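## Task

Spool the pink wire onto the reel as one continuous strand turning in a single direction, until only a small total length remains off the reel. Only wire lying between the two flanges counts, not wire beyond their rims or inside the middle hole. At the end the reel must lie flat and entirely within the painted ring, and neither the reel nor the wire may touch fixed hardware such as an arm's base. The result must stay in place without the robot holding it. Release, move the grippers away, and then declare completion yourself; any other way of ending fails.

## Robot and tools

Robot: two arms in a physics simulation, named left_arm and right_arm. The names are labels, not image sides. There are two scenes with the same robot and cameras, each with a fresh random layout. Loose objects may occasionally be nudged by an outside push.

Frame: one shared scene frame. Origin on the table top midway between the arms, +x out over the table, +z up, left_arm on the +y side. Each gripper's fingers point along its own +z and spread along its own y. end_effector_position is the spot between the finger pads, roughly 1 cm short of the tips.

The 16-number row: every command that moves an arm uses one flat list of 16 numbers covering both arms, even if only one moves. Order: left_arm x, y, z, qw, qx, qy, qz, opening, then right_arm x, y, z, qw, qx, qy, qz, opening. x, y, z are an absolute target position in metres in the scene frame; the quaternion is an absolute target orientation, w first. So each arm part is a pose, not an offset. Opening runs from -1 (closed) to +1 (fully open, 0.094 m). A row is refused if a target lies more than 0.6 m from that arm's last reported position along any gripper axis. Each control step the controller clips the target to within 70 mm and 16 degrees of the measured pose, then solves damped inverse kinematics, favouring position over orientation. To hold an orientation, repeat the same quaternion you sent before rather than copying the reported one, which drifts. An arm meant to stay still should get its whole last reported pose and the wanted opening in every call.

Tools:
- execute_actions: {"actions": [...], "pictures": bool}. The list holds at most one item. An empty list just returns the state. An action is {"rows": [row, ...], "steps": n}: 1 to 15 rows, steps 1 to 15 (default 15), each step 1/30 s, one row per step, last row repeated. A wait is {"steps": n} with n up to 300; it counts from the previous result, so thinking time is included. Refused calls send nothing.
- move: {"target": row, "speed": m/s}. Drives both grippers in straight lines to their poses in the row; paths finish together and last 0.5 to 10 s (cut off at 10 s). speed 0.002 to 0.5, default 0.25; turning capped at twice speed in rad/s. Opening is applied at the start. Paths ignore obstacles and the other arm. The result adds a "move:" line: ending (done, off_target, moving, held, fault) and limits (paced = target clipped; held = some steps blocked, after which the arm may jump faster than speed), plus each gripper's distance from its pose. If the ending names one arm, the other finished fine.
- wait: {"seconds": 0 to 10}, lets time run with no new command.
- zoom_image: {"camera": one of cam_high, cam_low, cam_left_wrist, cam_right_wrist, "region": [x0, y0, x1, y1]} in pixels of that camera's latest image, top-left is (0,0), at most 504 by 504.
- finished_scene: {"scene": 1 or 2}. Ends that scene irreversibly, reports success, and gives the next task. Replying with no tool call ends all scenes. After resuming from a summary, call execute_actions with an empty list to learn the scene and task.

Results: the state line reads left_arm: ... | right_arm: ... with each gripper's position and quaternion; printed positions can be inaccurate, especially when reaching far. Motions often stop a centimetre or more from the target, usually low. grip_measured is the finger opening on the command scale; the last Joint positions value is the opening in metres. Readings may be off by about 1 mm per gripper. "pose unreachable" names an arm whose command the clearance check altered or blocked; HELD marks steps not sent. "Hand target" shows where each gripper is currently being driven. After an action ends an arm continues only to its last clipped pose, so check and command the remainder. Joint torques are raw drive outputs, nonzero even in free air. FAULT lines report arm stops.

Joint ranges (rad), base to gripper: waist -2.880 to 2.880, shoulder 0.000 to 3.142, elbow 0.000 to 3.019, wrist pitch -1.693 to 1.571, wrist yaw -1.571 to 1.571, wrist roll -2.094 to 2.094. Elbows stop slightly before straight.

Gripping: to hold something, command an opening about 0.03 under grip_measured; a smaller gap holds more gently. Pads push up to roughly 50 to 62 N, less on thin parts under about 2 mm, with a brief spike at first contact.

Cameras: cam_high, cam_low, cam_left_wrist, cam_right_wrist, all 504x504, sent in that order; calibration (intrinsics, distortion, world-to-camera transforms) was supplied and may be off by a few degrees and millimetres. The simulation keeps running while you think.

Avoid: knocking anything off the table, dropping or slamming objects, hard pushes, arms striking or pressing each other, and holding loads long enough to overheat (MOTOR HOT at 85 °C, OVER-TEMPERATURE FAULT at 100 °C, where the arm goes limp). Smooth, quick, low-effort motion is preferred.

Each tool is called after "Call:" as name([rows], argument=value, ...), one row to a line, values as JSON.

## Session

Call:
execute_actions(actions=[])

Scene clock: 0.00 s of 8300.00 s.
left_arm: end_effector_position=(+0.5577, +0.1829, +0.2230) grip_measured=+1.000 end_effector_quat_wxyz=(+0.673, +0.705, +0.143, +0.170) | right_arm: end_effector_position=(+0.8887, -0.4939, +0.1567) grip_measured=+1.000 end_effector_quat_wxyz=(+0.696, +0.275, +0.604, +0.275)
Joint positions: left_arm=[0.157 1.646 0.867 0.702 1.083 1.685 0.094] | right_arm=[-0.31   2.276  1.571  0.825 -0.124  0.818  0.094]
Joint velocities: left_arm=[ 0.005 -0.005 -0.017 -0.002  0.007  0.066  0.   ] | right_arm=[-0.005 -0.024 -0.002 -0.012 -0.037  0.007  0.   ]
Joint torques (N m, as the arm reports them, + toward a larger angle): no reading
Motor temperatures (°C, as the motors report them): left_arm=[19 20 26 20 21 19] | right_arm=[19 21 25 20 21 22]
Hand target (left_arm): +0.563, +0.183, +0.230; +0.675, +0.703, +0.137, +0.176
Hand target (right_arm): +0.893, -0.495, +0.168; +0.703, +0.270, +0.596, +0.277
camera_calibration (this result's frames):
cam_left_wrist: T_world_to_cam=[[0.0240383, 0.050664, -0.998426, 0.198805], [0.481082, 0.874887, 0.0559778, -0.433754], [0.876346, -0.481671, -0.00334274, -0.276162], [0, 0, 0, 1]] pos_world=[0.445906, 0.236394, 0.221849]
cam_right_wrist: T_world_to_cam=[[0.038988, -0.700307, -0.712777, -0.270889], [-0.483411, 0.611071, -0.626822, 0.831625], [0.874525, 0.369003, -0.314712, -0.419717], [0, 0, 0, 1]] pos_world=[0.779631, -0.54301, 0.196108]

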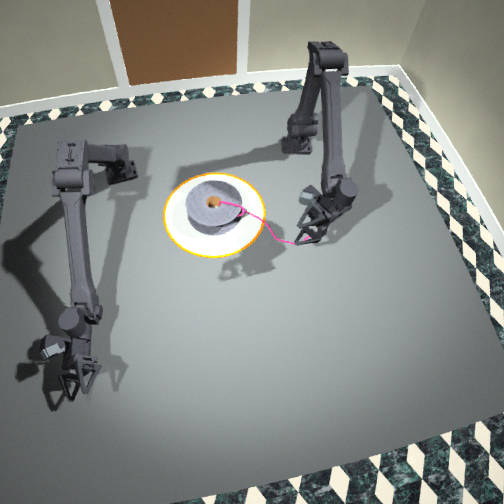

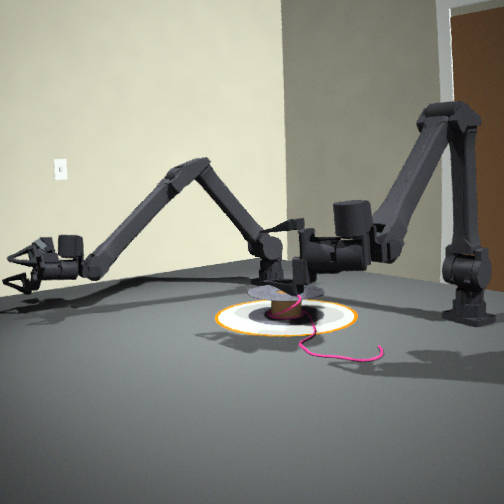

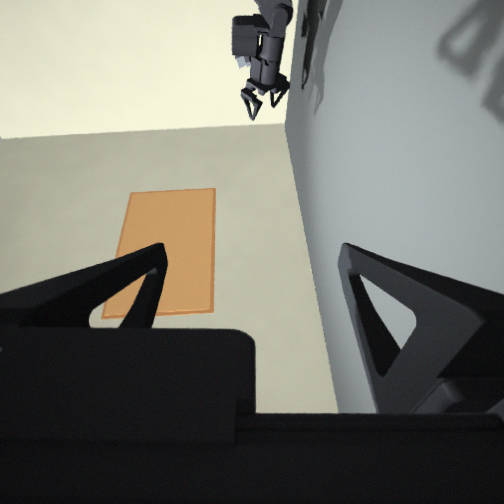

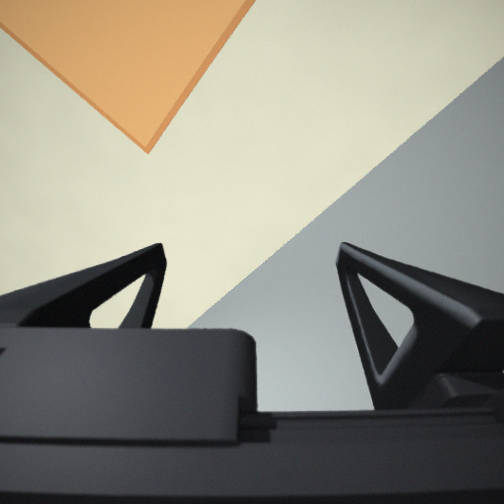

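Call:
move(target=[0.34,0.02,0.22,0,0.866,0.5,0,-0.3, 0.5,-0.40,0.25,0,0.2,0.98,0,-1])

Call:
zoom_image(camera="cam_low", region=[200, 260, 400, 380])

Call:
zoom_image(camera="cam_high", region=[150, 150, 350, 280])

Scene clock: 7.97 s of 8300.00 s.
left_arm: end_effector_position=(+0.3293, +0.0318, +0.2038) grip_measured=-0.297 end_effector_quat_wxyz=(-0.007, +0.863, +0.506, -0.005) | right_arm: end_effector_position=(+0.4860, -0.3997, +0.2202) grip_measured=-0.996 end_effector_quat_wxyz=(-0.033, +0.210, +0.977, +0.008)
Joint positions: left_arm=[-0.61   1.532  1.369 -1.424  0.007  1.277  0.033] | right_arm=[-0.22   1.541  1.421 -1.514 -0.023  0.338  0.   ]
Joint velocities: left_arm=[-0.005 -0.005 -0.017 -0.002  0.007  0.022 -0.001] | right_arm=[-0.005  0.015 -0.002 -0.002 -0.007  0.066 -0.   ]
Joint torques (N m, as the arm reports them, + toward a larger angle): left_arm=[  1.06 -13.91  13.66  -0.86  -0.11  -0.28] | right_arm=[  1.08 -16.65  14.38  -0.48   0.16  -0.07]
Motor temperatures (°C, as the motors report them): left_arm=[19 21 28 20 21 19] | right_arm=[19 22 27 20 21 22]
Hand target (left_arm): +0.337, +0.020, +0.219; +0.006, +0.860, +0.510, -0.000
Hand target (right_arm): +0.497, -0.395, +0.249; -0.001, +0.199, +0.980, +0.010
Off the commanded pose (left_arm): 0.023 m, 1 deg.
Off the commanded pose (right_arm): 0.033 m, 4 deg.
After step 90, 0.97 s passed at rest.
move: off_target (left_arm, right_arm)
camera_calibration (this result's frames):
cam_left_wrist: T_world_to_cam=[[-0.873826, 0.485948, 0.0168349, 0.267732], [0.404475, 0.707234, 0.579845, -0.266851], [0.269868, 0.513493, -0.814553, 0.184547], [0, 0, 0, 1]] pos_world=[0.292082, -0.0361416, 0.300549]
cam_right_wrist: T_world_to_cam=[[-0.40696, -0.913394, 0.00973723, -0.171501], [-0.70135, 0.319279, 0.637314, 0.330165], [-0.585228, 0.252532, -0.770543, 0.680879], [0, 0, 0, 1]] pos_world=[0.560237, -0.434007, 0.315897]

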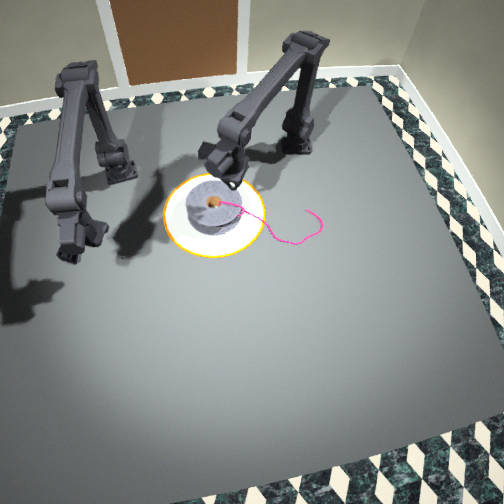

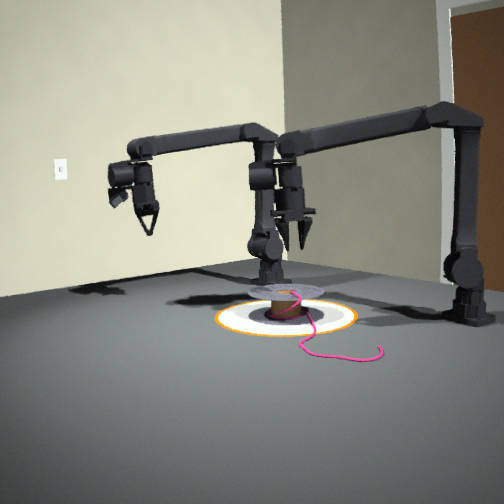

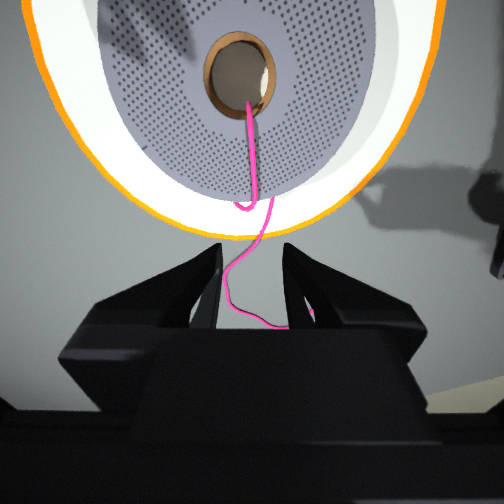

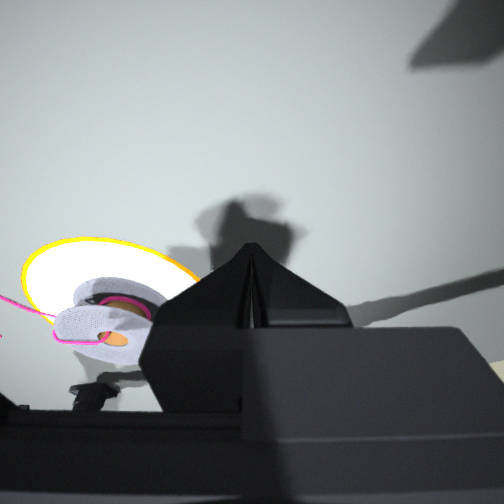

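Region (200, 260, 400, 380) of cam_low's 504x504 image, scaled by 2.520, with more detail than that image has; it fills the top 302 rows of this view, and the rest is white.

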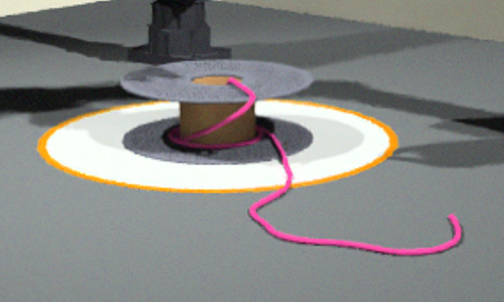

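Region (150, 150, 350, 280) of cam_high's 504x504 image, scaled by 2.520, with more detail than that image has; it fills the top 328 rows of this view, and the rest is white.

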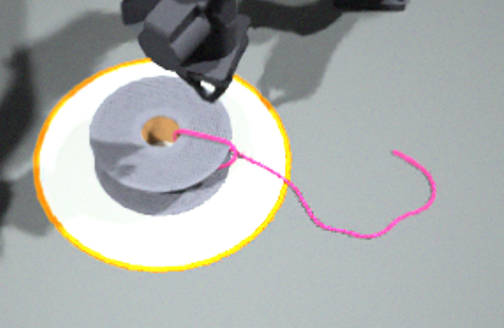

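Call:
move(target=[0.365,0.30,0.10,0,-0.292,0.956,0,-0.3, 0.40,-0.25,0.2,0,-0.5,0.866,0,-1])

Call:
move(target=[0.365,0.30,0.10,0,-0.292,0.956,0,-0.3, 0.295,-0.025,0.13,0,-0.5,0.866,0,-1], speed=0.15)

Scene clock: 24.27 s of 8300.00 s.
left_arm: end_effector_position=(+0.3700, +0.2964, +0.1023) grip_measured=-0.297 end_effector_quat_wxyz=(+0.001, -0.279, +0.960, +0.002) | right_arm: end_effector_position=(+0.4045, -0.2537, +0.1971) grip_measured=-0.996 end_effector_quat_wxyz=(-0.012, -0.490, +0.872, +0.004)
Joint positions: left_arm=[ 0.026  1.367  0.914 -1.118 -0.005 -0.735  0.033] | right_arm=[ 0.167  1.356  1.166 -1.406 -0.002 -0.722  0.   ]
Joint velocities: left_arm=[-0.005 -0.005 -0.012 -0.012  0.007 -0.081 -0.001] | right_arm=[ 0.005  0.024 -0.022 -0.012  0.037 -0.007 -0.   ]
Joint torques (N m, as the arm reports them, + toward a larger angle): left_arm=[  2.08 -11.01   6.95   0.81  -0.26  -0.27] | right_arm=[  0.98 -13.53   8.2    0.52   0.07  -0.06]
Motor temperatures (°C, as the motors report them): left_arm=[19 21 31 20 21 20] | right_arm=[19 22 30 20 21 22]
Hand target (left_arm): +0.370, +0.300, +0.099; +0.005, -0.292, +0.956, +0.002
Hand target (right_arm): +0.401, -0.250, +0.199; -0.002, -0.500, +0.866, +0.001
Off the commanded pose (left_arm): 0.007 m, 2 deg.
Off the commanded pose (right_arm): 0.007 m, 2 deg.
After step 90, 7.43 s passed at rest.
move: done
camera_calibration (this result's frames):
cam_left_wrist: T_world_to_cam=[[0.538539, -0.842594, -0.00350074, 0.0496946], [-0.685927, -0.440811, 0.578955, 0.332256], [-0.489367, -0.309389, -0.815352, 0.47995], [0, 0, 0, 1]] pos_world=[0.436013, 0.336826, 0.199141]
cam_right_wrist: T_world_to_cam=[[0.855961, -0.516994, -0.00697522, -0.47807], [-0.410708, -0.688061, 0.59824, -0.124363], [-0.314085, -0.509205, -0.801287, 0.28168], [0, 0, 0, 1]] pos_world=[0.446604, -0.189296, 0.296771]

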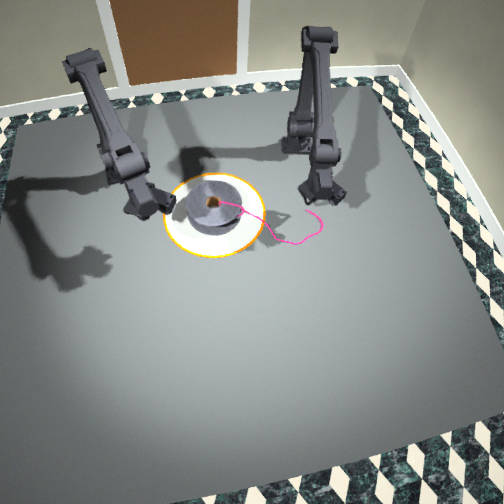

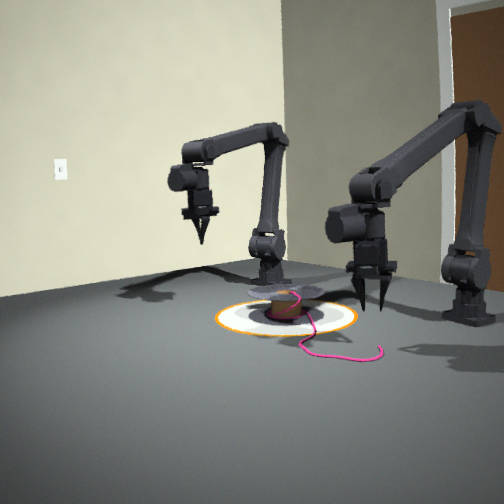

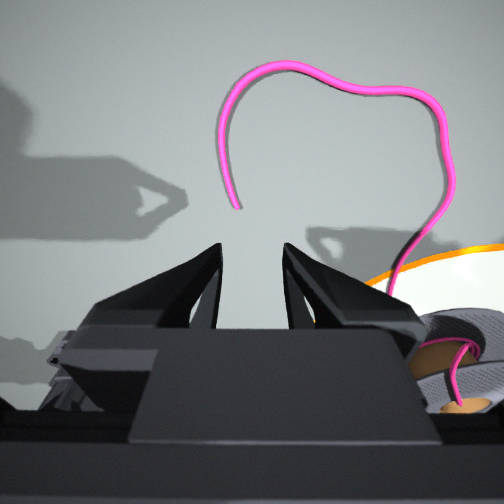

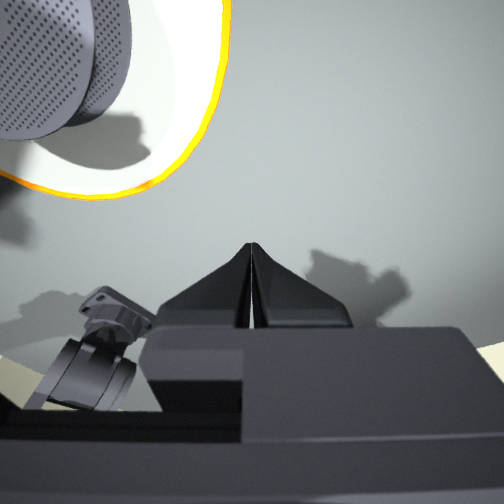

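Scene clock: 26.50 s of 8300.00 s.
left_arm: end_effector_position=(+0.3677, +0.2968, +0.1003) grip_measured=-0.297 end_effector_quat_wxyz=(-0.001, -0.280, +0.960, +0.003) | right_arm: end_effector_position=(+0.2881, -0.0411, +0.1223) grip_measured=-0.996 end_effector_quat_wxyz=(-0.021, -0.503, +0.864, -0.007)
Joint positions: left_arm=[ 0.026  1.367  0.909 -1.118 -0.005 -0.737  0.033] | right_arm=[ 0.793  1.5    1.11  -1.225 -0.004 -0.126  0.   ]
Joint velocities: left_arm=[-0.005 -0.015  0.002 -0.002 -0.007  0.051 -0.   ] | right_arm=[-0.015 -0.005 -0.007 -0.007 -0.051  0.051 -0.   ]
Joint torques (N m, as the arm reports them, + toward a larger angle): left_arm=[  2.19 -11.72   6.9    0.26   0.04  -0.28] | right_arm=[  0.74 -12.49  12.35   0.5    0.12   0.18]
Motor temperatures (°C, as the motors report them): left_arm=[19 21 31 20 21 20] | right_arm=[19 22 30 20 21 22]
Hand target (left_arm): +0.365, +0.300, +0.100; -0.000, -0.292, +0.956, +0.000
Hand target (right_arm): +0.297, -0.025, +0.130; -0.003, -0.500, +0.866, -0.000
Off the commanded pose (left_arm): 0.004 m, 1 deg.
Off the commanded pose (right_arm): 0.019 m, 3 deg.
move: off_target (right_arm)
camera_calibration (this result's frames):
cam_left_wrist: T_world_to_cam=[[0.540435, -0.841354, -0.00735119, 0.0506015], [-0.681647, -0.442938, 0.582378, 0.330678], [-0.493242, -0.309727, -0.812885, 0.478612], [0, 0, 0, 1]] pos_world=[0.43413, 0.337282, 0.196849]
cam_right_wrist: T_world_to_cam=[[0.871441, -0.490498, 0.00138174, -0.273466], [-0.386156, -0.68432, 0.618538, 0.00952028], [-0.302446, -0.539553, -0.785754, 0.286988], [0, 0, 0, 1]] pos_world=[0.328784, 0.0272251, 0.219991]

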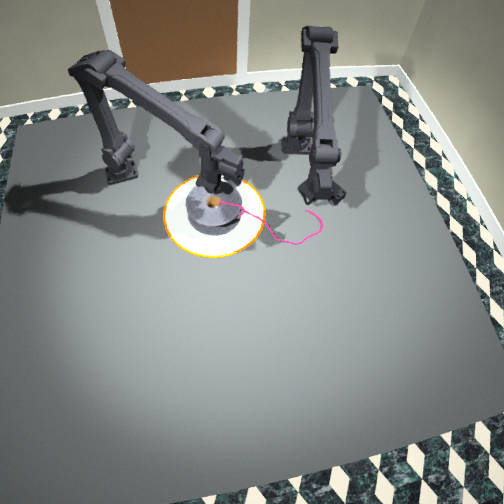

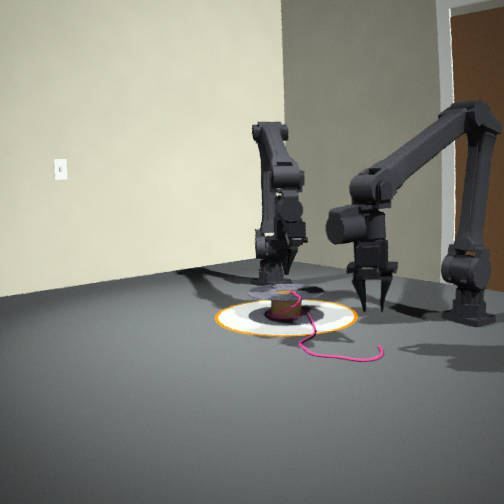

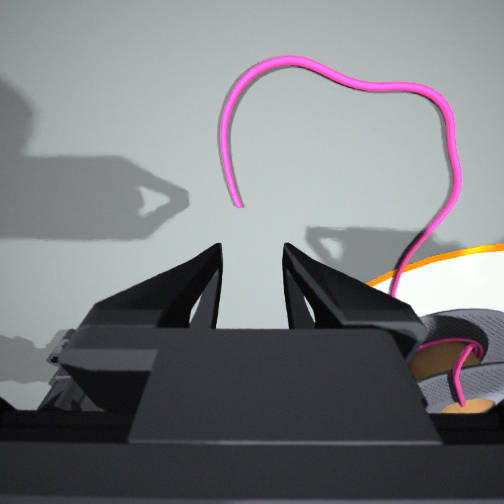

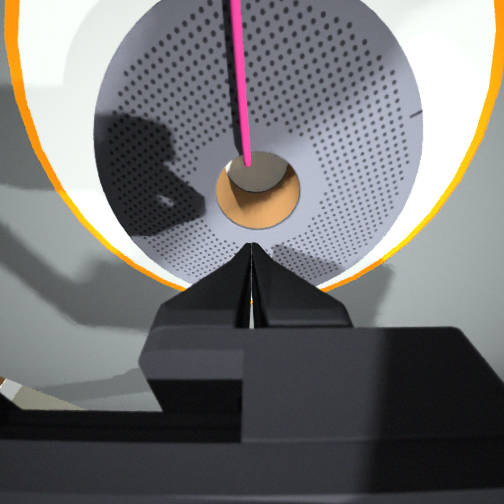

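Call:
execute_actions(actions=[])

Scene clock: 40.57 s of 8300.00 s.
left_arm: end_effector_position=(+0.3677, +0.2968, +0.1003) grip_measured=-0.297 end_effector_quat_wxyz=(-0.001, -0.280, +0.960, +0.003) | right_arm: end_effector_position=(+0.2881, -0.0411, +0.1223) grip_measured=-0.996 end_effector_quat_wxyz=(-0.021, -0.502, +0.865, -0.007)
Joint positions: left_arm=[ 0.026  1.367  0.909 -1.118 -0.005 -0.737  0.033] | right_arm=[ 0.793  1.5    1.11  -1.225 -0.004 -0.124  0.   ]
Joint velocities: left_arm=[-0.005 -0.015  0.032  0.002  0.007 -0.007 -0.   ] | right_arm=[-0.015 -0.005  0.002 -0.002 -0.022 -0.022  0.001]
Joint torques (N m, as the arm reports them, + toward a larger angle): left_arm=[  2.24 -11.78   6.95   0.24   0.03  -0.28] | right_arm=[  0.46 -12.67  12.21   0.48   0.13   0.16]
Motor temperatures (°C, as the motors report them): left_arm=[19 21 29 20 21 20] | right_arm=[19 22 32 20 21 22]
Hand target (left_arm): +0.365, +0.300, +0.100; -0.000, -0.292, +0.956, +0.000
Hand target (right_arm): +0.297, -0.025, +0.130; -0.003, -0.500, +0.866, -0.000
Off the commanded pose (left_arm): 0.004 m, 1 deg.
Off the commanded pose (right_arm): 0.019 m, 3 deg.
Steps of this call (steps 1 to 90: nothing new was sent; then 11.07 s passed at rest). Readings (end_effector_position):
1: left_arm (+0.3677, +0.2968, +0.1003) | right_arm (+0.2881, -0.0411, +0.1223)
2: left_arm (+0.3677, +0.2968, +0.1003) | right_arm (+0.2881, -0.0411, +0.1223)
4: left_arm (+0.3677, +0.2968, +0.1003) | right_arm (+0.2881, -0.0411, +0.1223)
8: left_arm (+0.3677, +0.2968, +0.1003) | right_arm (+0.2881, -0.0411, +0.1223)
90: the state above
camera_calibration (this result's frames):
cam_left_wrist: T_world_to_cam=[[0.540435, -0.841354, -0.00735119, 0.0506015], [-0.681647, -0.442938, 0.582378, 0.330678], [-0.493242, -0.309727, -0.812885, 0.478612], [0, 0, 0, 1]] pos_world=[0.43413, 0.337282, 0.196849]
cam_right_wrist: T_world_to_cam=[[0.870317, -0.49249, 0.00147926, -0.273236], [-0.387766, -0.683393, 0.618556, 0.01002], [-0.303621, -0.538913, -0.78574, 0.287351], [0, 0, 0, 1]] pos_world=[0.328933, 0.0271386, 0.219989]

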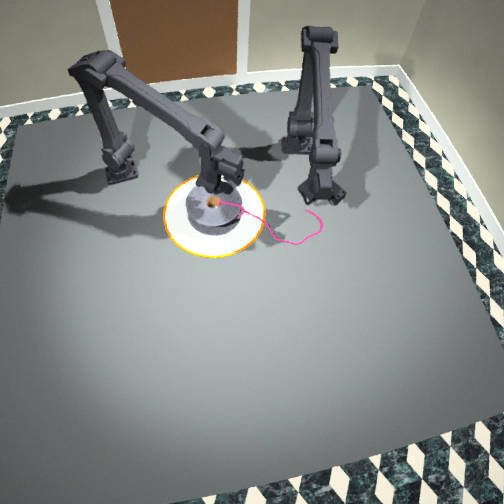

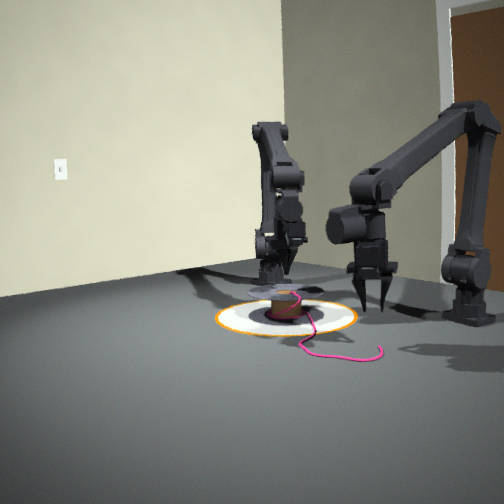

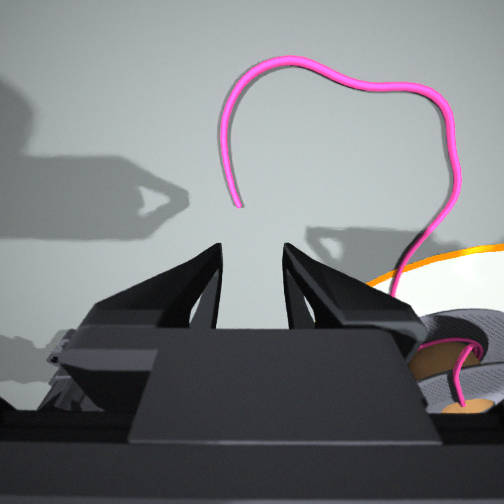

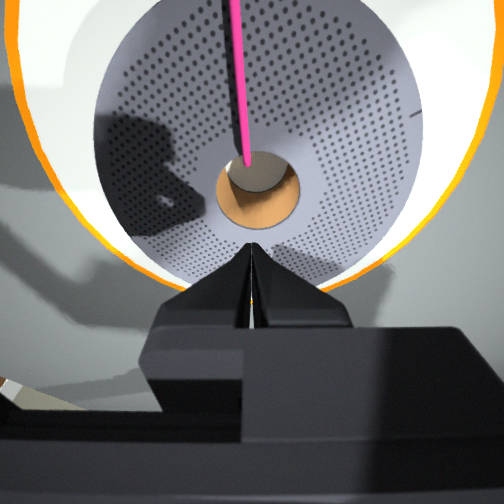

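Call:
move(target=[0.372,0.322,0.04,0,-0.292,0.956,0,-0.3, 0.303,-0.017,0.1,0,-0.5,0.866,0,-1], speed=0.1)

Scene clock: 50.93 s of 8300.00 s.
left_arm: end_effector_position=(+0.3741, +0.3191, +0.0460) grip_measured=-0.297 end_effector_quat_wxyz=(+0.002, -0.295, +0.955, +0.002) | right_arm: end_effector_position=(+0.3000, -0.0258, +0.1021) grip_measured=-0.996 end_effector_quat_wxyz=(-0.006, -0.502, +0.865, -0.001)
Joint positions: left_arm=[ 0.091  1.454  0.832 -0.945 -0.005 -0.704  0.033] | right_arm=[ 0.793  1.55   1.11  -1.142 -0.002 -0.123  0.   ]
Joint velocities: left_arm=[-0.005 -0.005  0.007 -0.002 -0.037 -0.022  0.   ] | right_arm=[ 0.005 -0.015 -0.002  0.012  0.037 -0.081 -0.   ]
Joint torques (N m, as the arm reports them, + toward a larger angle): left_arm=[  2.24 -10.34   6.45   0.82   0.     0.04] | right_arm=[  0.54 -13.36   9.9    0.54   0.13   0.16]
Motor temperatures (°C, as the motors report them): left_arm=[19 21 29 20 21 20] | right_arm=[19 22 32 20 21 22]
Hand target (left_arm): +0.373, +0.322, +0.040; +0.000, -0.292, +0.956, +0.001
Hand target (right_arm): +0.303, -0.017, +0.100; +0.000, -0.500, +0.866, -0.000
Off the commanded pose (left_arm): 0.007 m, 1 deg.
Off the commanded pose (right_arm): 0.010 m, 1 deg.
After step 90, 6.37 s passed at rest.
move: done
camera_calibration (this result's frames):
cam_left_wrist: T_world_to_cam=[[0.56715, -0.823612, -0.00211809, 0.0496477], [-0.671629, -0.463978, 0.577615, 0.379766], [-0.476713, -0.326172, -0.816307, 0.443687], [0, 0, 0, 1]] pos_world=[0.438415, 0.361812, 0.142931]
cam_right_wrist: T_world_to_cam=[[0.869872, -0.49322, 0.00753429, -0.276514], [-0.400978, -0.698129, 0.593155, 0.0437404], [-0.287296, -0.51899, -0.805053, 0.280887], [0, 0, 0, 1]] pos_world=[0.338768, 0.0399316, 0.202267]

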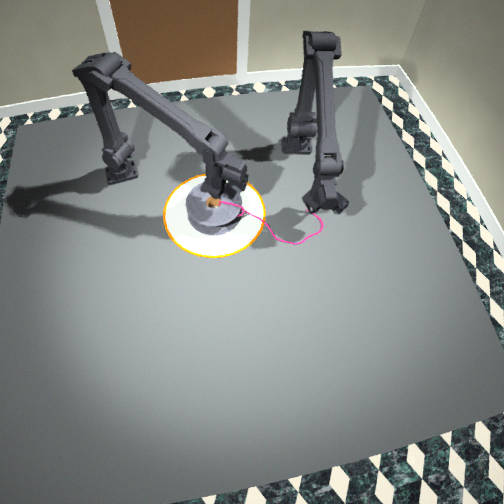

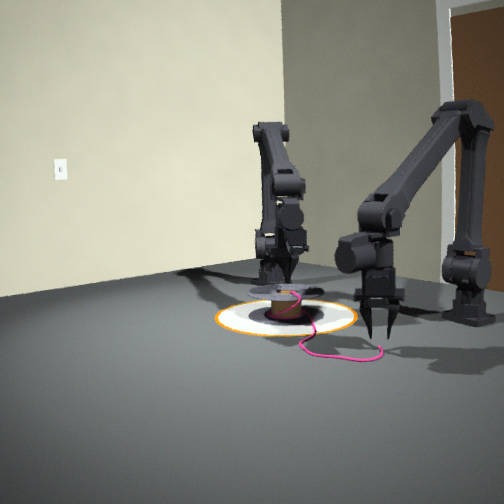

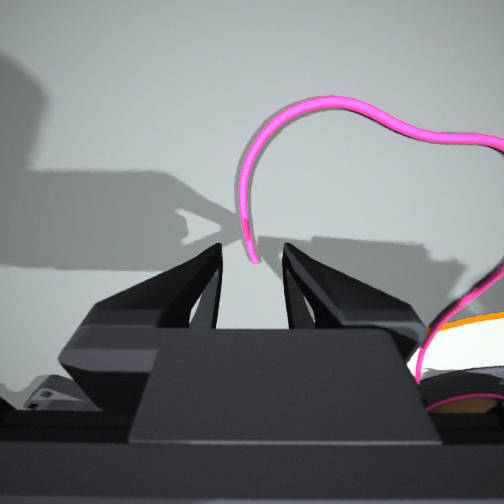

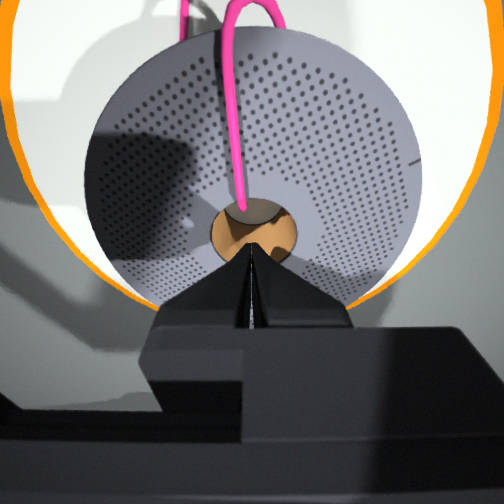

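Call:
move(target=[0.372,0.322,0.012,0,-0.292,0.956,0,-0.3, 0.296,-0.03,0.058,0,-0.5,0.866,0,-1], speed=0.05)

Call:
move(target=[0.372,0.322,0.012,0,-0.292,0.956,0,-1, 0.296,-0.03,0.058,0,-0.5,0.866,0,-0.25], speed=0.05)

Scene clock: 56.10 s of 8300.00 s.
left_arm: end_effector_position=(+0.3752, +0.3190, +0.0200) grip_measured=-0.297 end_effector_quat_wxyz=(+0.005, -0.295, +0.956, +0.000) | right_arm: end_effector_position=(+0.2979, -0.0286, +0.0686) grip_measured=-0.996 end_effector_quat_wxyz=(+0.006, -0.501, +0.865, +0.004)
Joint positions: left_arm=[ 0.091  1.503  0.799 -0.859 -0.004 -0.703  0.033] | right_arm=[ 0.793  1.569  1.034 -1.021 -0.002 -0.123  0.   ]
Joint velocities: left_arm=[-0.015  0.005 -0.012  0.007 -0.022 -0.066 -0.001] | right_arm=[-0.015 -0.005 -0.017  0.002 -0.022  0.022 -0.001]
Joint torques (N m, as the arm reports them, + toward a larger angle): left_arm=[  2.16 -10.29   5.78   0.84   0.04   0.05] | right_arm=[  0.2  -12.76   7.31   0.65   0.13   0.12]
Motor temperatures (°C, as the motors report them): left_arm=[19 21 29 20 21 20] | right_arm=[19 22 32 20 21 22]
Hand target (left_arm): +0.373, +0.322, +0.012; +0.000, -0.292, +0.956, -0.000
Hand target (right_arm): +0.296, -0.030, +0.058; +0.000, -0.500, +0.866, -0.000
Off the commanded pose (left_arm): 0.009 m, 1 deg.
Off the commanded pose (right_arm): 0.011 m, 1 deg.
After step 90, 0.93 s passed at rest.
move: off_target (right_arm)
camera_calibration (this result's frames):
cam_left_wrist: T_world_to_cam=[[0.565892, -0.824477, 0.00187567, 0.0494863], [-0.675588, -0.462393, 0.574259, 0.396451], [-0.472596, -0.326236, -0.818671, 0.421505], [0, 0, 0, 1]] pos_world=[0.439035, 0.361626, 0.117316]
cam_right_wrist: T_world_to_cam=[[0.869546, -0.493736, 0.0107324, -0.275945], [-0.410054, -0.709717, 0.57285, 0.0645524], [-0.27522, -0.50252, -0.81959, 0.249671], [0, 0, 0, 1]] pos_world=[0.335131, 0.0350346, 0.17061]

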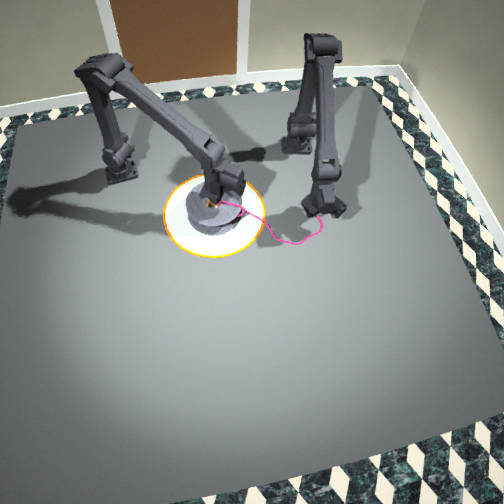

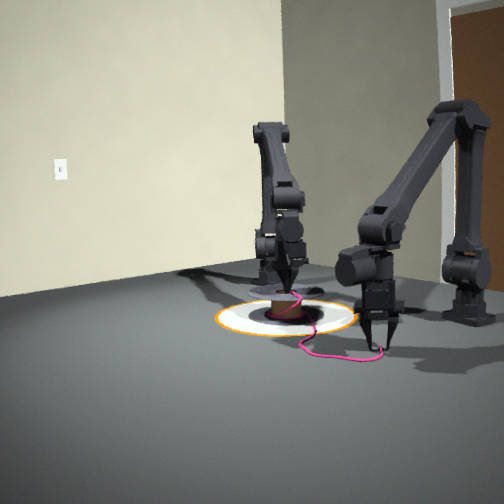

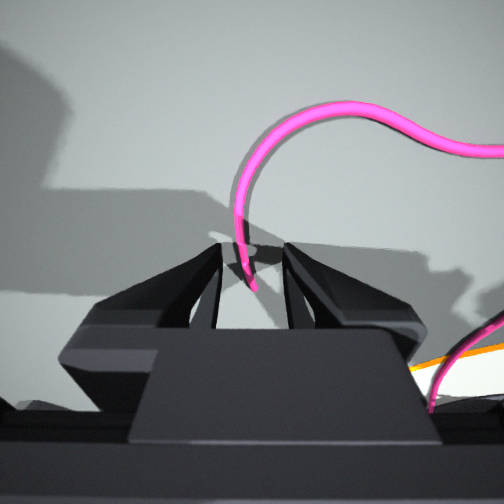

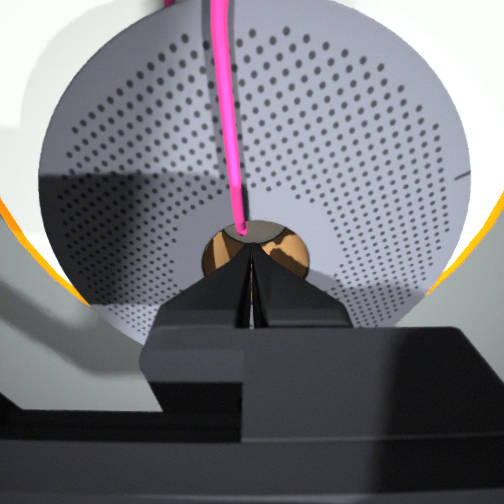

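Scene clock: 56.80 s of 8300.00 s.
left_arm: end_effector_position=(+0.3752, +0.3190, +0.0200) grip_measured=-0.972 end_effector_quat_wxyz=(+0.005, -0.295, +0.956, +0.000) | right_arm: end_effector_position=(+0.2981, -0.0287, +0.0686) grip_measured=-0.252 end_effector_quat_wxyz=(+0.006, -0.501, +0.865, +0.003)
Joint positions: left_arm=[ 0.091  1.503  0.799 -0.859 -0.004 -0.703  0.001] | right_arm=[ 0.793  1.569  1.034 -1.021 -0.001 -0.123  0.035]
Joint velocities: left_arm=[ 0.015  0.005 -0.007 -0.007  0.022 -0.022 -0.   ] | right_arm=[-0.005 -0.015  0.002 -0.002  0.037 -0.037 -0.   ]
Joint torques (N m, as the arm reports them, + toward a larger angle): left_arm=[  2.21 -10.43   5.65   0.8    0.03   0.05] | right_arm=[  0.15 -12.85   7.24   0.63   0.07   0.11]
Motor temperatures (°C, as the motors report them): left_arm=[19 21 29 20 21 20] | right_arm=[19 22 32 20 21 22]
Hand target (left_arm): +0.372, +0.322, +0.012; -0.000, -0.292, +0.956, +0.000
Hand target (right_arm): +0.296, -0.030, +0.058; +0.000, -0.500, +0.866, +0.000
Off the commanded pose (left_arm): 0.009 m, 1 deg.
Off the commanded pose (right_arm): 0.011 m, 1 deg.
move: off_target (right_arm)
camera_calibration (this result's frames):
cam_left_wrist: T_world_to_cam=[[0.565892, -0.824477, 0.00187567, 0.0494863], [-0.675588, -0.462393, 0.574259, 0.396451], [-0.472596, -0.326236, -0.818671, 0.421505], [0, 0, 0, 1]] pos_world=[0.439035, 0.361626, 0.117316]
cam_right_wrist: T_world_to_cam=[[0.869525, -0.493745, 0.0119157, -0.276227], [-0.410721, -0.709492, 0.572651, 0.0648279], [-0.27429, -0.502828, -0.819713, 0.249431], [0, 0, 0, 1]] pos_world=[0.335229, 0.0350299, 0.170629]

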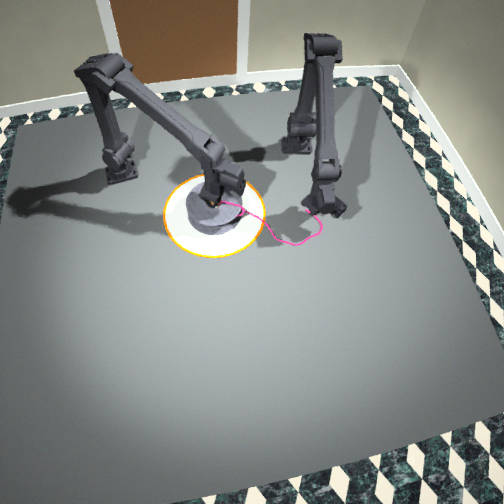

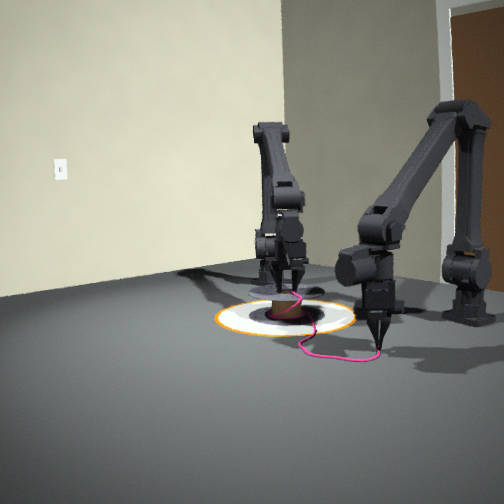

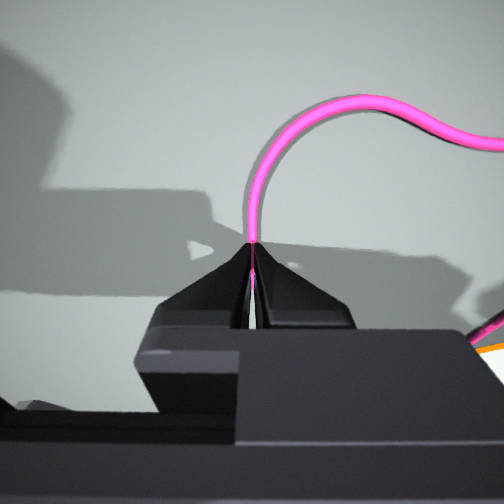

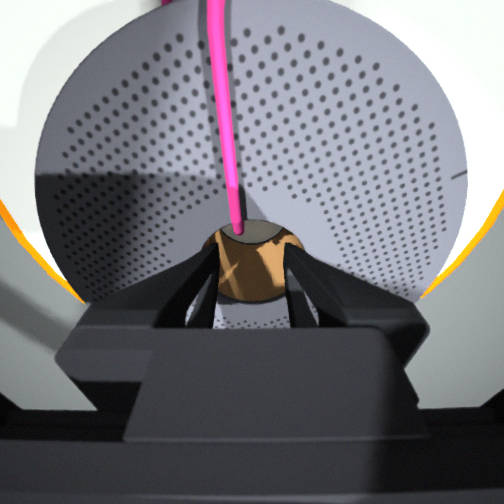

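Call:
move(target=[0.42,0.38,0.035,0,0.342,0.94,0,-1, 0.296,-0.03,0.048,0,-0.5,0.866,0,-0.5], speed=0.15)

Call:
move(target=[0.43,0.40,0.035,0,0.766,0.643,0,-1, 0.296,-0.03,0.048,0,-0.5,0.866,0,-0.25], speed=0.15)

Scene clock: 66.33 s of 8300.00 s.
left_arm: end_effector_position=(+0.4034, +0.3752, +0.0285) grip_measured=-0.972 end_effector_quat_wxyz=(-0.005, +0.339, +0.941, -0.001) | right_arm: end_effector_position=(+0.2985, -0.0282, +0.0607) grip_measured=-0.498 end_effector_quat_wxyz=(+0.009, -0.501, +0.865, +0.004)
Joint positions: left_arm=[ 0.245  1.561  0.896 -0.916 -0.003  0.741  0.001] | right_arm=[ 0.793  1.579  1.022 -0.994 -0.001 -0.123  0.024]
Joint velocities: left_arm=[-0.015  0.015  0.017  0.022  0.022 -0.007  0.001] | right_arm=[-0.005 -0.034 -0.002 -0.007  0.007  0.037  0.   ]
Joint torques (N m, as the arm reports them, + toward a larger angle): left_arm=[  2.38 -11.38  10.83  -0.78  -0.04   0.08] | right_arm=[  0.17 -12.56   7.06   0.65   0.08   0.11]
Motor temperatures (°C, as the motors report them): left_arm=[19 21 29 20 21 20] | right_arm=[19 22 30 20 21 22]
Hand target (left_arm): +0.419, +0.381, +0.036; +0.000, +0.342, +0.940, +0.002
Hand target (right_arm): +0.296, -0.030, +0.048; -0.000, -0.500, +0.866, -0.000
Off the commanded pose (left_arm): 0.018 m, 1 deg.
Off the commanded pose (right_arm): 0.013 m, 1 deg.
After step 90, 1.73 s passed at rest.
move: off_target (left_arm, right_arm)
camera_calibration (this result's frames):
cam_left_wrist: T_world_to_cam=[[-0.634895, -0.772588, 0.00413377, 0.544735], [-0.622754, 0.514917, 0.589098, 0.0482768], [-0.457259, 0.371441, -0.808051, 0.191888], [0, 0, 0, 1]] pos_world=[0.463656, 0.324722, 0.124364]
cam_right_wrist: T_world_to_cam=[[0.869491, -0.49379, 0.0124957, -0.276239], [-0.412289, -0.711582, 0.568919, 0.07051], [-0.272035, -0.499822, -0.822299, 0.242868], [0, 0, 0, 1]] pos_world=[0.335327, 0.0351601, 0.163047]

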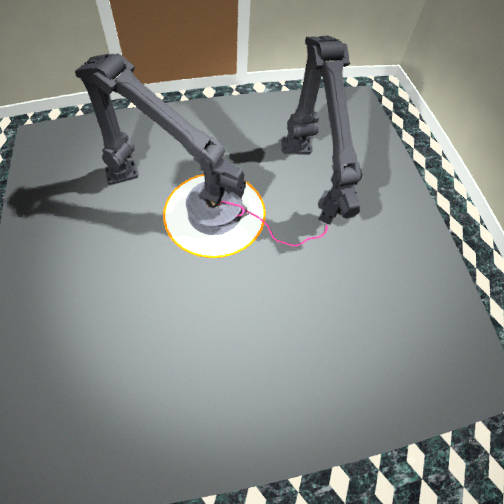

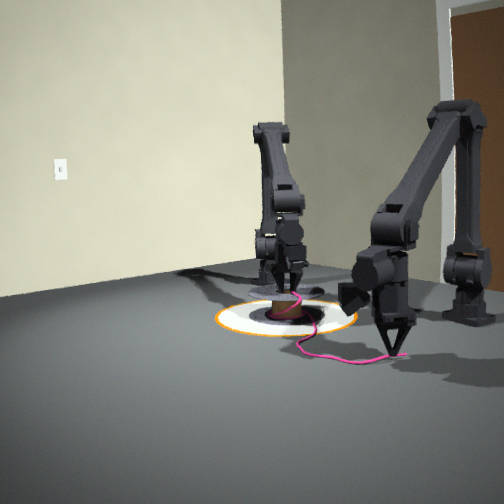

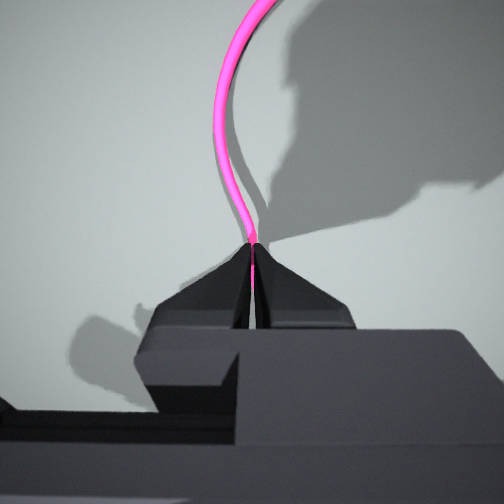

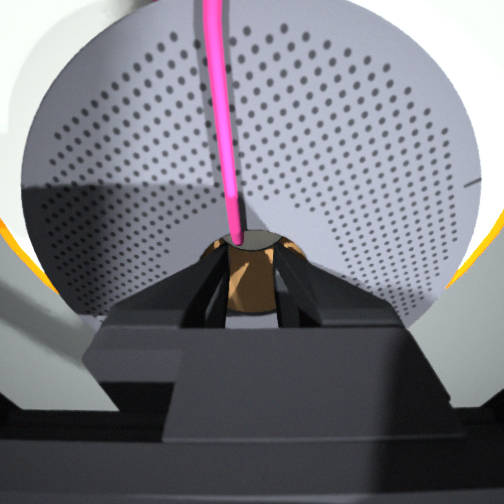

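Scene clock: 70.33 s of 8300.00 s.
left_arm: end_effector_position=(+0.4139, +0.3940, +0.0287) grip_measured=-0.972 end_effector_quat_wxyz=(-0.004, +0.764, +0.645, -0.003) | right_arm: end_effector_position=(+0.2985, -0.0283, +0.0607) grip_measured=-0.262 end_effector_quat_wxyz=(+0.008, -0.501, +0.865, +0.004)
Joint positions: left_arm=[ 0.291  1.588  0.93  -0.923 -0.003  1.835  0.001] | right_arm=[ 0.793  1.579  1.022 -0.995 -0.001 -0.123  0.035]
Joint velocities: left_arm=[-0.015 -0.015 -0.002 -0.007 -0.037  0.095  0.   ] | right_arm=[-0.015 -0.015 -0.002  0.017  0.022  0.037 -0.   ]
Joint torques (N m, as the arm reports them, + toward a larger angle): left_arm=[  2.41 -11.75  10.76  -0.91   0.07   0.06] | right_arm=[  0.18 -12.55   7.09   0.67   0.06   0.11]
Motor temperatures (°C, as the motors report them): left_arm=[19 21 30 20 21 20] | right_arm=[19 22 30 20 21 22]
Hand target (left_arm): +0.429, +0.400, +0.035; -0.000, +0.766, +0.643, +0.001
Hand target (right_arm): +0.296, -0.030, +0.048; -0.000, -0.500, +0.866, -0.000
Off the commanded pose (left_arm): 0.018 m, 1 deg.
Off the commanded pose (right_arm): 0.013 m, 1 deg.
move: off_target (left_arm, right_arm)
camera_calibration (this result's frames):
cam_left_wrist: T_world_to_cam=[[-0.986433, 0.163881, 0.00966506, 0.34234], [0.138839, 0.80139, 0.581806, -0.382904], [0.0876014, 0.575254, -0.81327, -0.115835], [0, 0, 0, 1]] pos_world=[0.401005, 0.317387, 0.125262]
cam_right_wrist: T_world_to_cam=[[0.869487, -0.49379, 0.0128257, -0.276311], [-0.412337, -0.711275, 0.569267, 0.07043], [-0.271976, -0.500259, -0.822052, 0.242763], [0, 0, 0, 1]] pos_world=[0.335315, 0.0351002, 0.163015]

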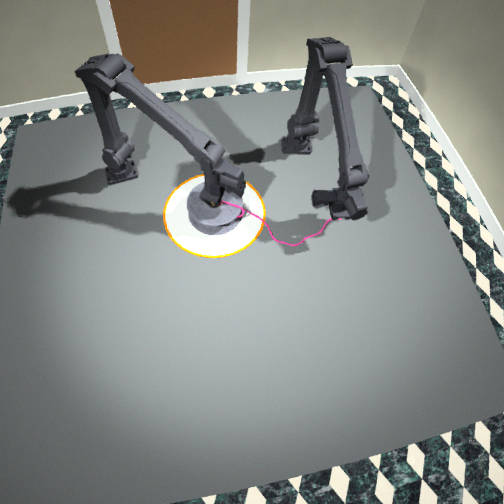

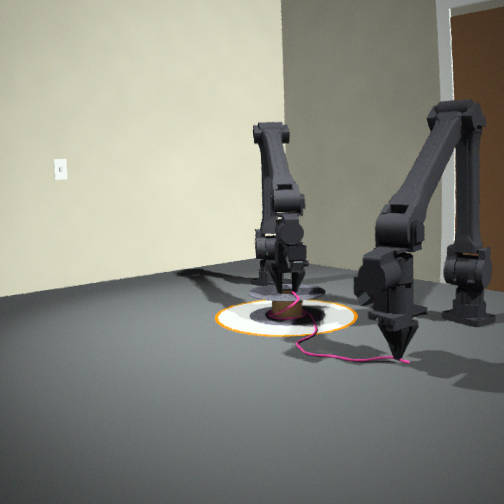

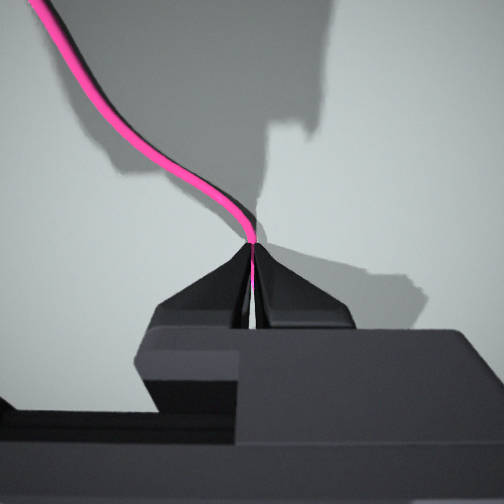

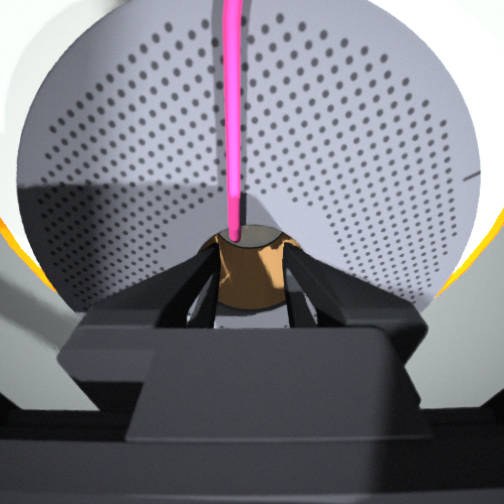

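Open a bit more and rotate to θ=340.

Call:
move(target=[0.43,0.40,0.04,0,0.766,0.643,0,-1, 0.296,-0.03,0.048,0,-0.985,0.174,0,-0.2], speed=0.12)

Call:
zoom_image(camera="cam_low", region=[200,250,420,380])

Scene clock: 82.80 s of 8300.00 s.
left_arm: end_effector_position=(+0.4132, +0.3939, +0.0306) grip_measured=-0.972 end_effector_quat_wxyz=(-0.006, +0.765, +0.644, -0.007) | right_arm: end_effector_position=(+0.2976, -0.0277, +0.0607) grip_measured=-0.244 end_effector_quat_wxyz=(-0.010, +0.982, -0.186, +0.001)
Joint positions: left_arm=[ 0.291  1.588  0.936 -0.938 -0.003  1.838  0.001] | right_arm=[ 0.793  1.579  1.022 -0.995 -0.007 -1.84   0.036]
Joint velocities: left_arm=[-0.005 -0.015  0.017  0.002 -0.022  0.007  0.001] | right_arm=[-0.005 -0.015  0.012  0.012  0.081 -0.051 -0.   ]
Joint torques (N m, as the arm reports them, + toward a larger angle): left_arm=[  2.41 -12.73  10.76  -0.89   0.1    0.06] | right_arm=[  0.14 -12.42   7.     0.55   0.2   -0.17]
Motor temperatures (°C, as the motors report them): left_arm=[19 21 31 20 21 20] | right_arm=[19 22 29 20 21 22]
Hand target (left_arm): +0.429, +0.400, +0.041; +0.000, +0.766, +0.643, +0.001
Hand target (right_arm): +0.296, -0.030, +0.048; +0.000, +0.985, -0.174, -0.000
Off the commanded pose (left_arm): 0.020 m, 1 deg.
Off the commanded pose (right_arm): 0.013 m, 2 deg.
After step 90, 1.77 s passed at rest.
move: off_target (left_arm, right_arm)
camera_calibration (this result's frames):
cam_left_wrist: T_world_to_cam=[[-0.98587, 0.166526, 0.0181348, 0.340076], [0.146054, 0.801523, 0.579853, -0.386814], [0.0820254, 0.574309, -0.814519, -0.111485], [0, 0, 0, 1]] pos_world=[0.400911, 0.317435, 0.127322]
cam_right_wrist: T_world_to_cam=[[0.361812, 0.931734, 0.0310434, -0.0858312], [0.750678, -0.310927, 0.58293, -0.265363], [0.552787, -0.187608, -0.811929, 0.00542091], [0, 0, 0, 1]] pos_world=[0.227261, -0.00151965, 0.161754]

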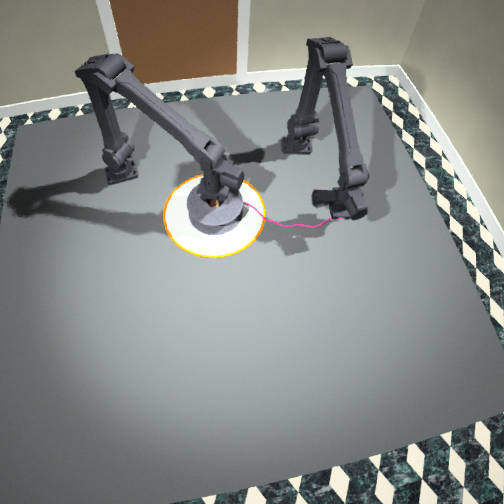

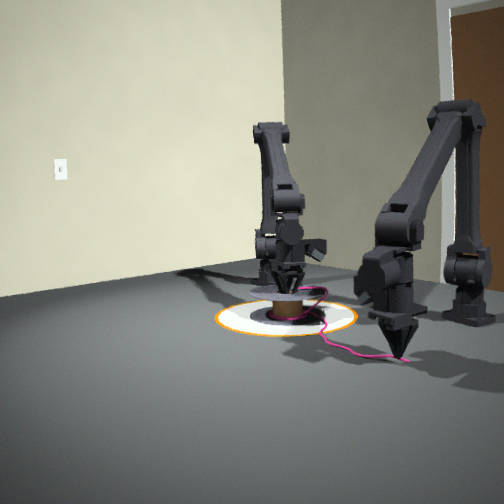

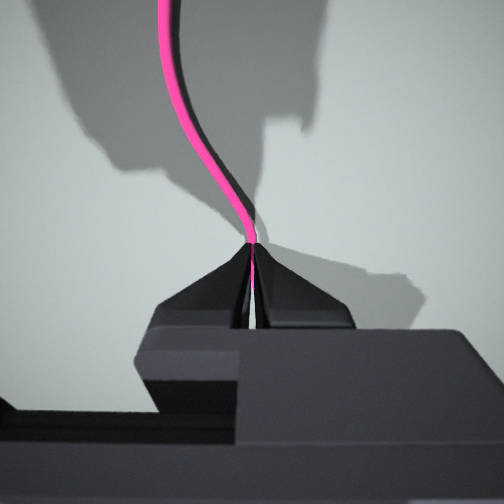

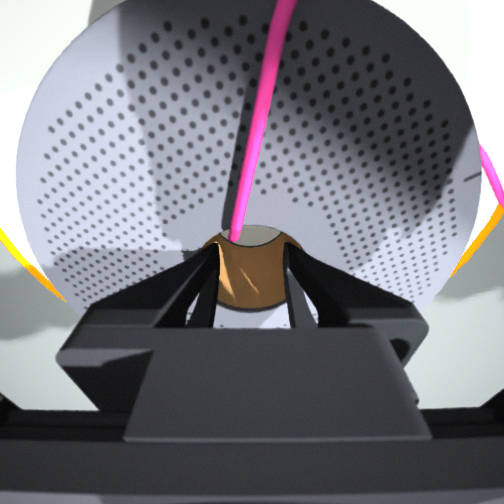

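Region (200, 250, 420, 380) of cam_low's 504x504 image, scaled by 2.291, with more detail than that image has; it fills the top 298 rows of this view, and the rest is white.

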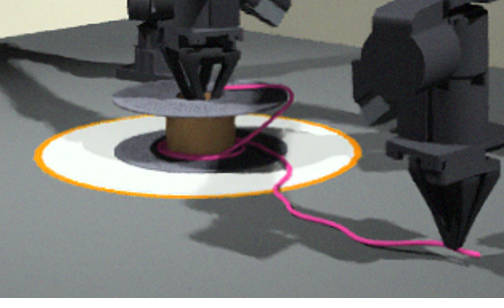

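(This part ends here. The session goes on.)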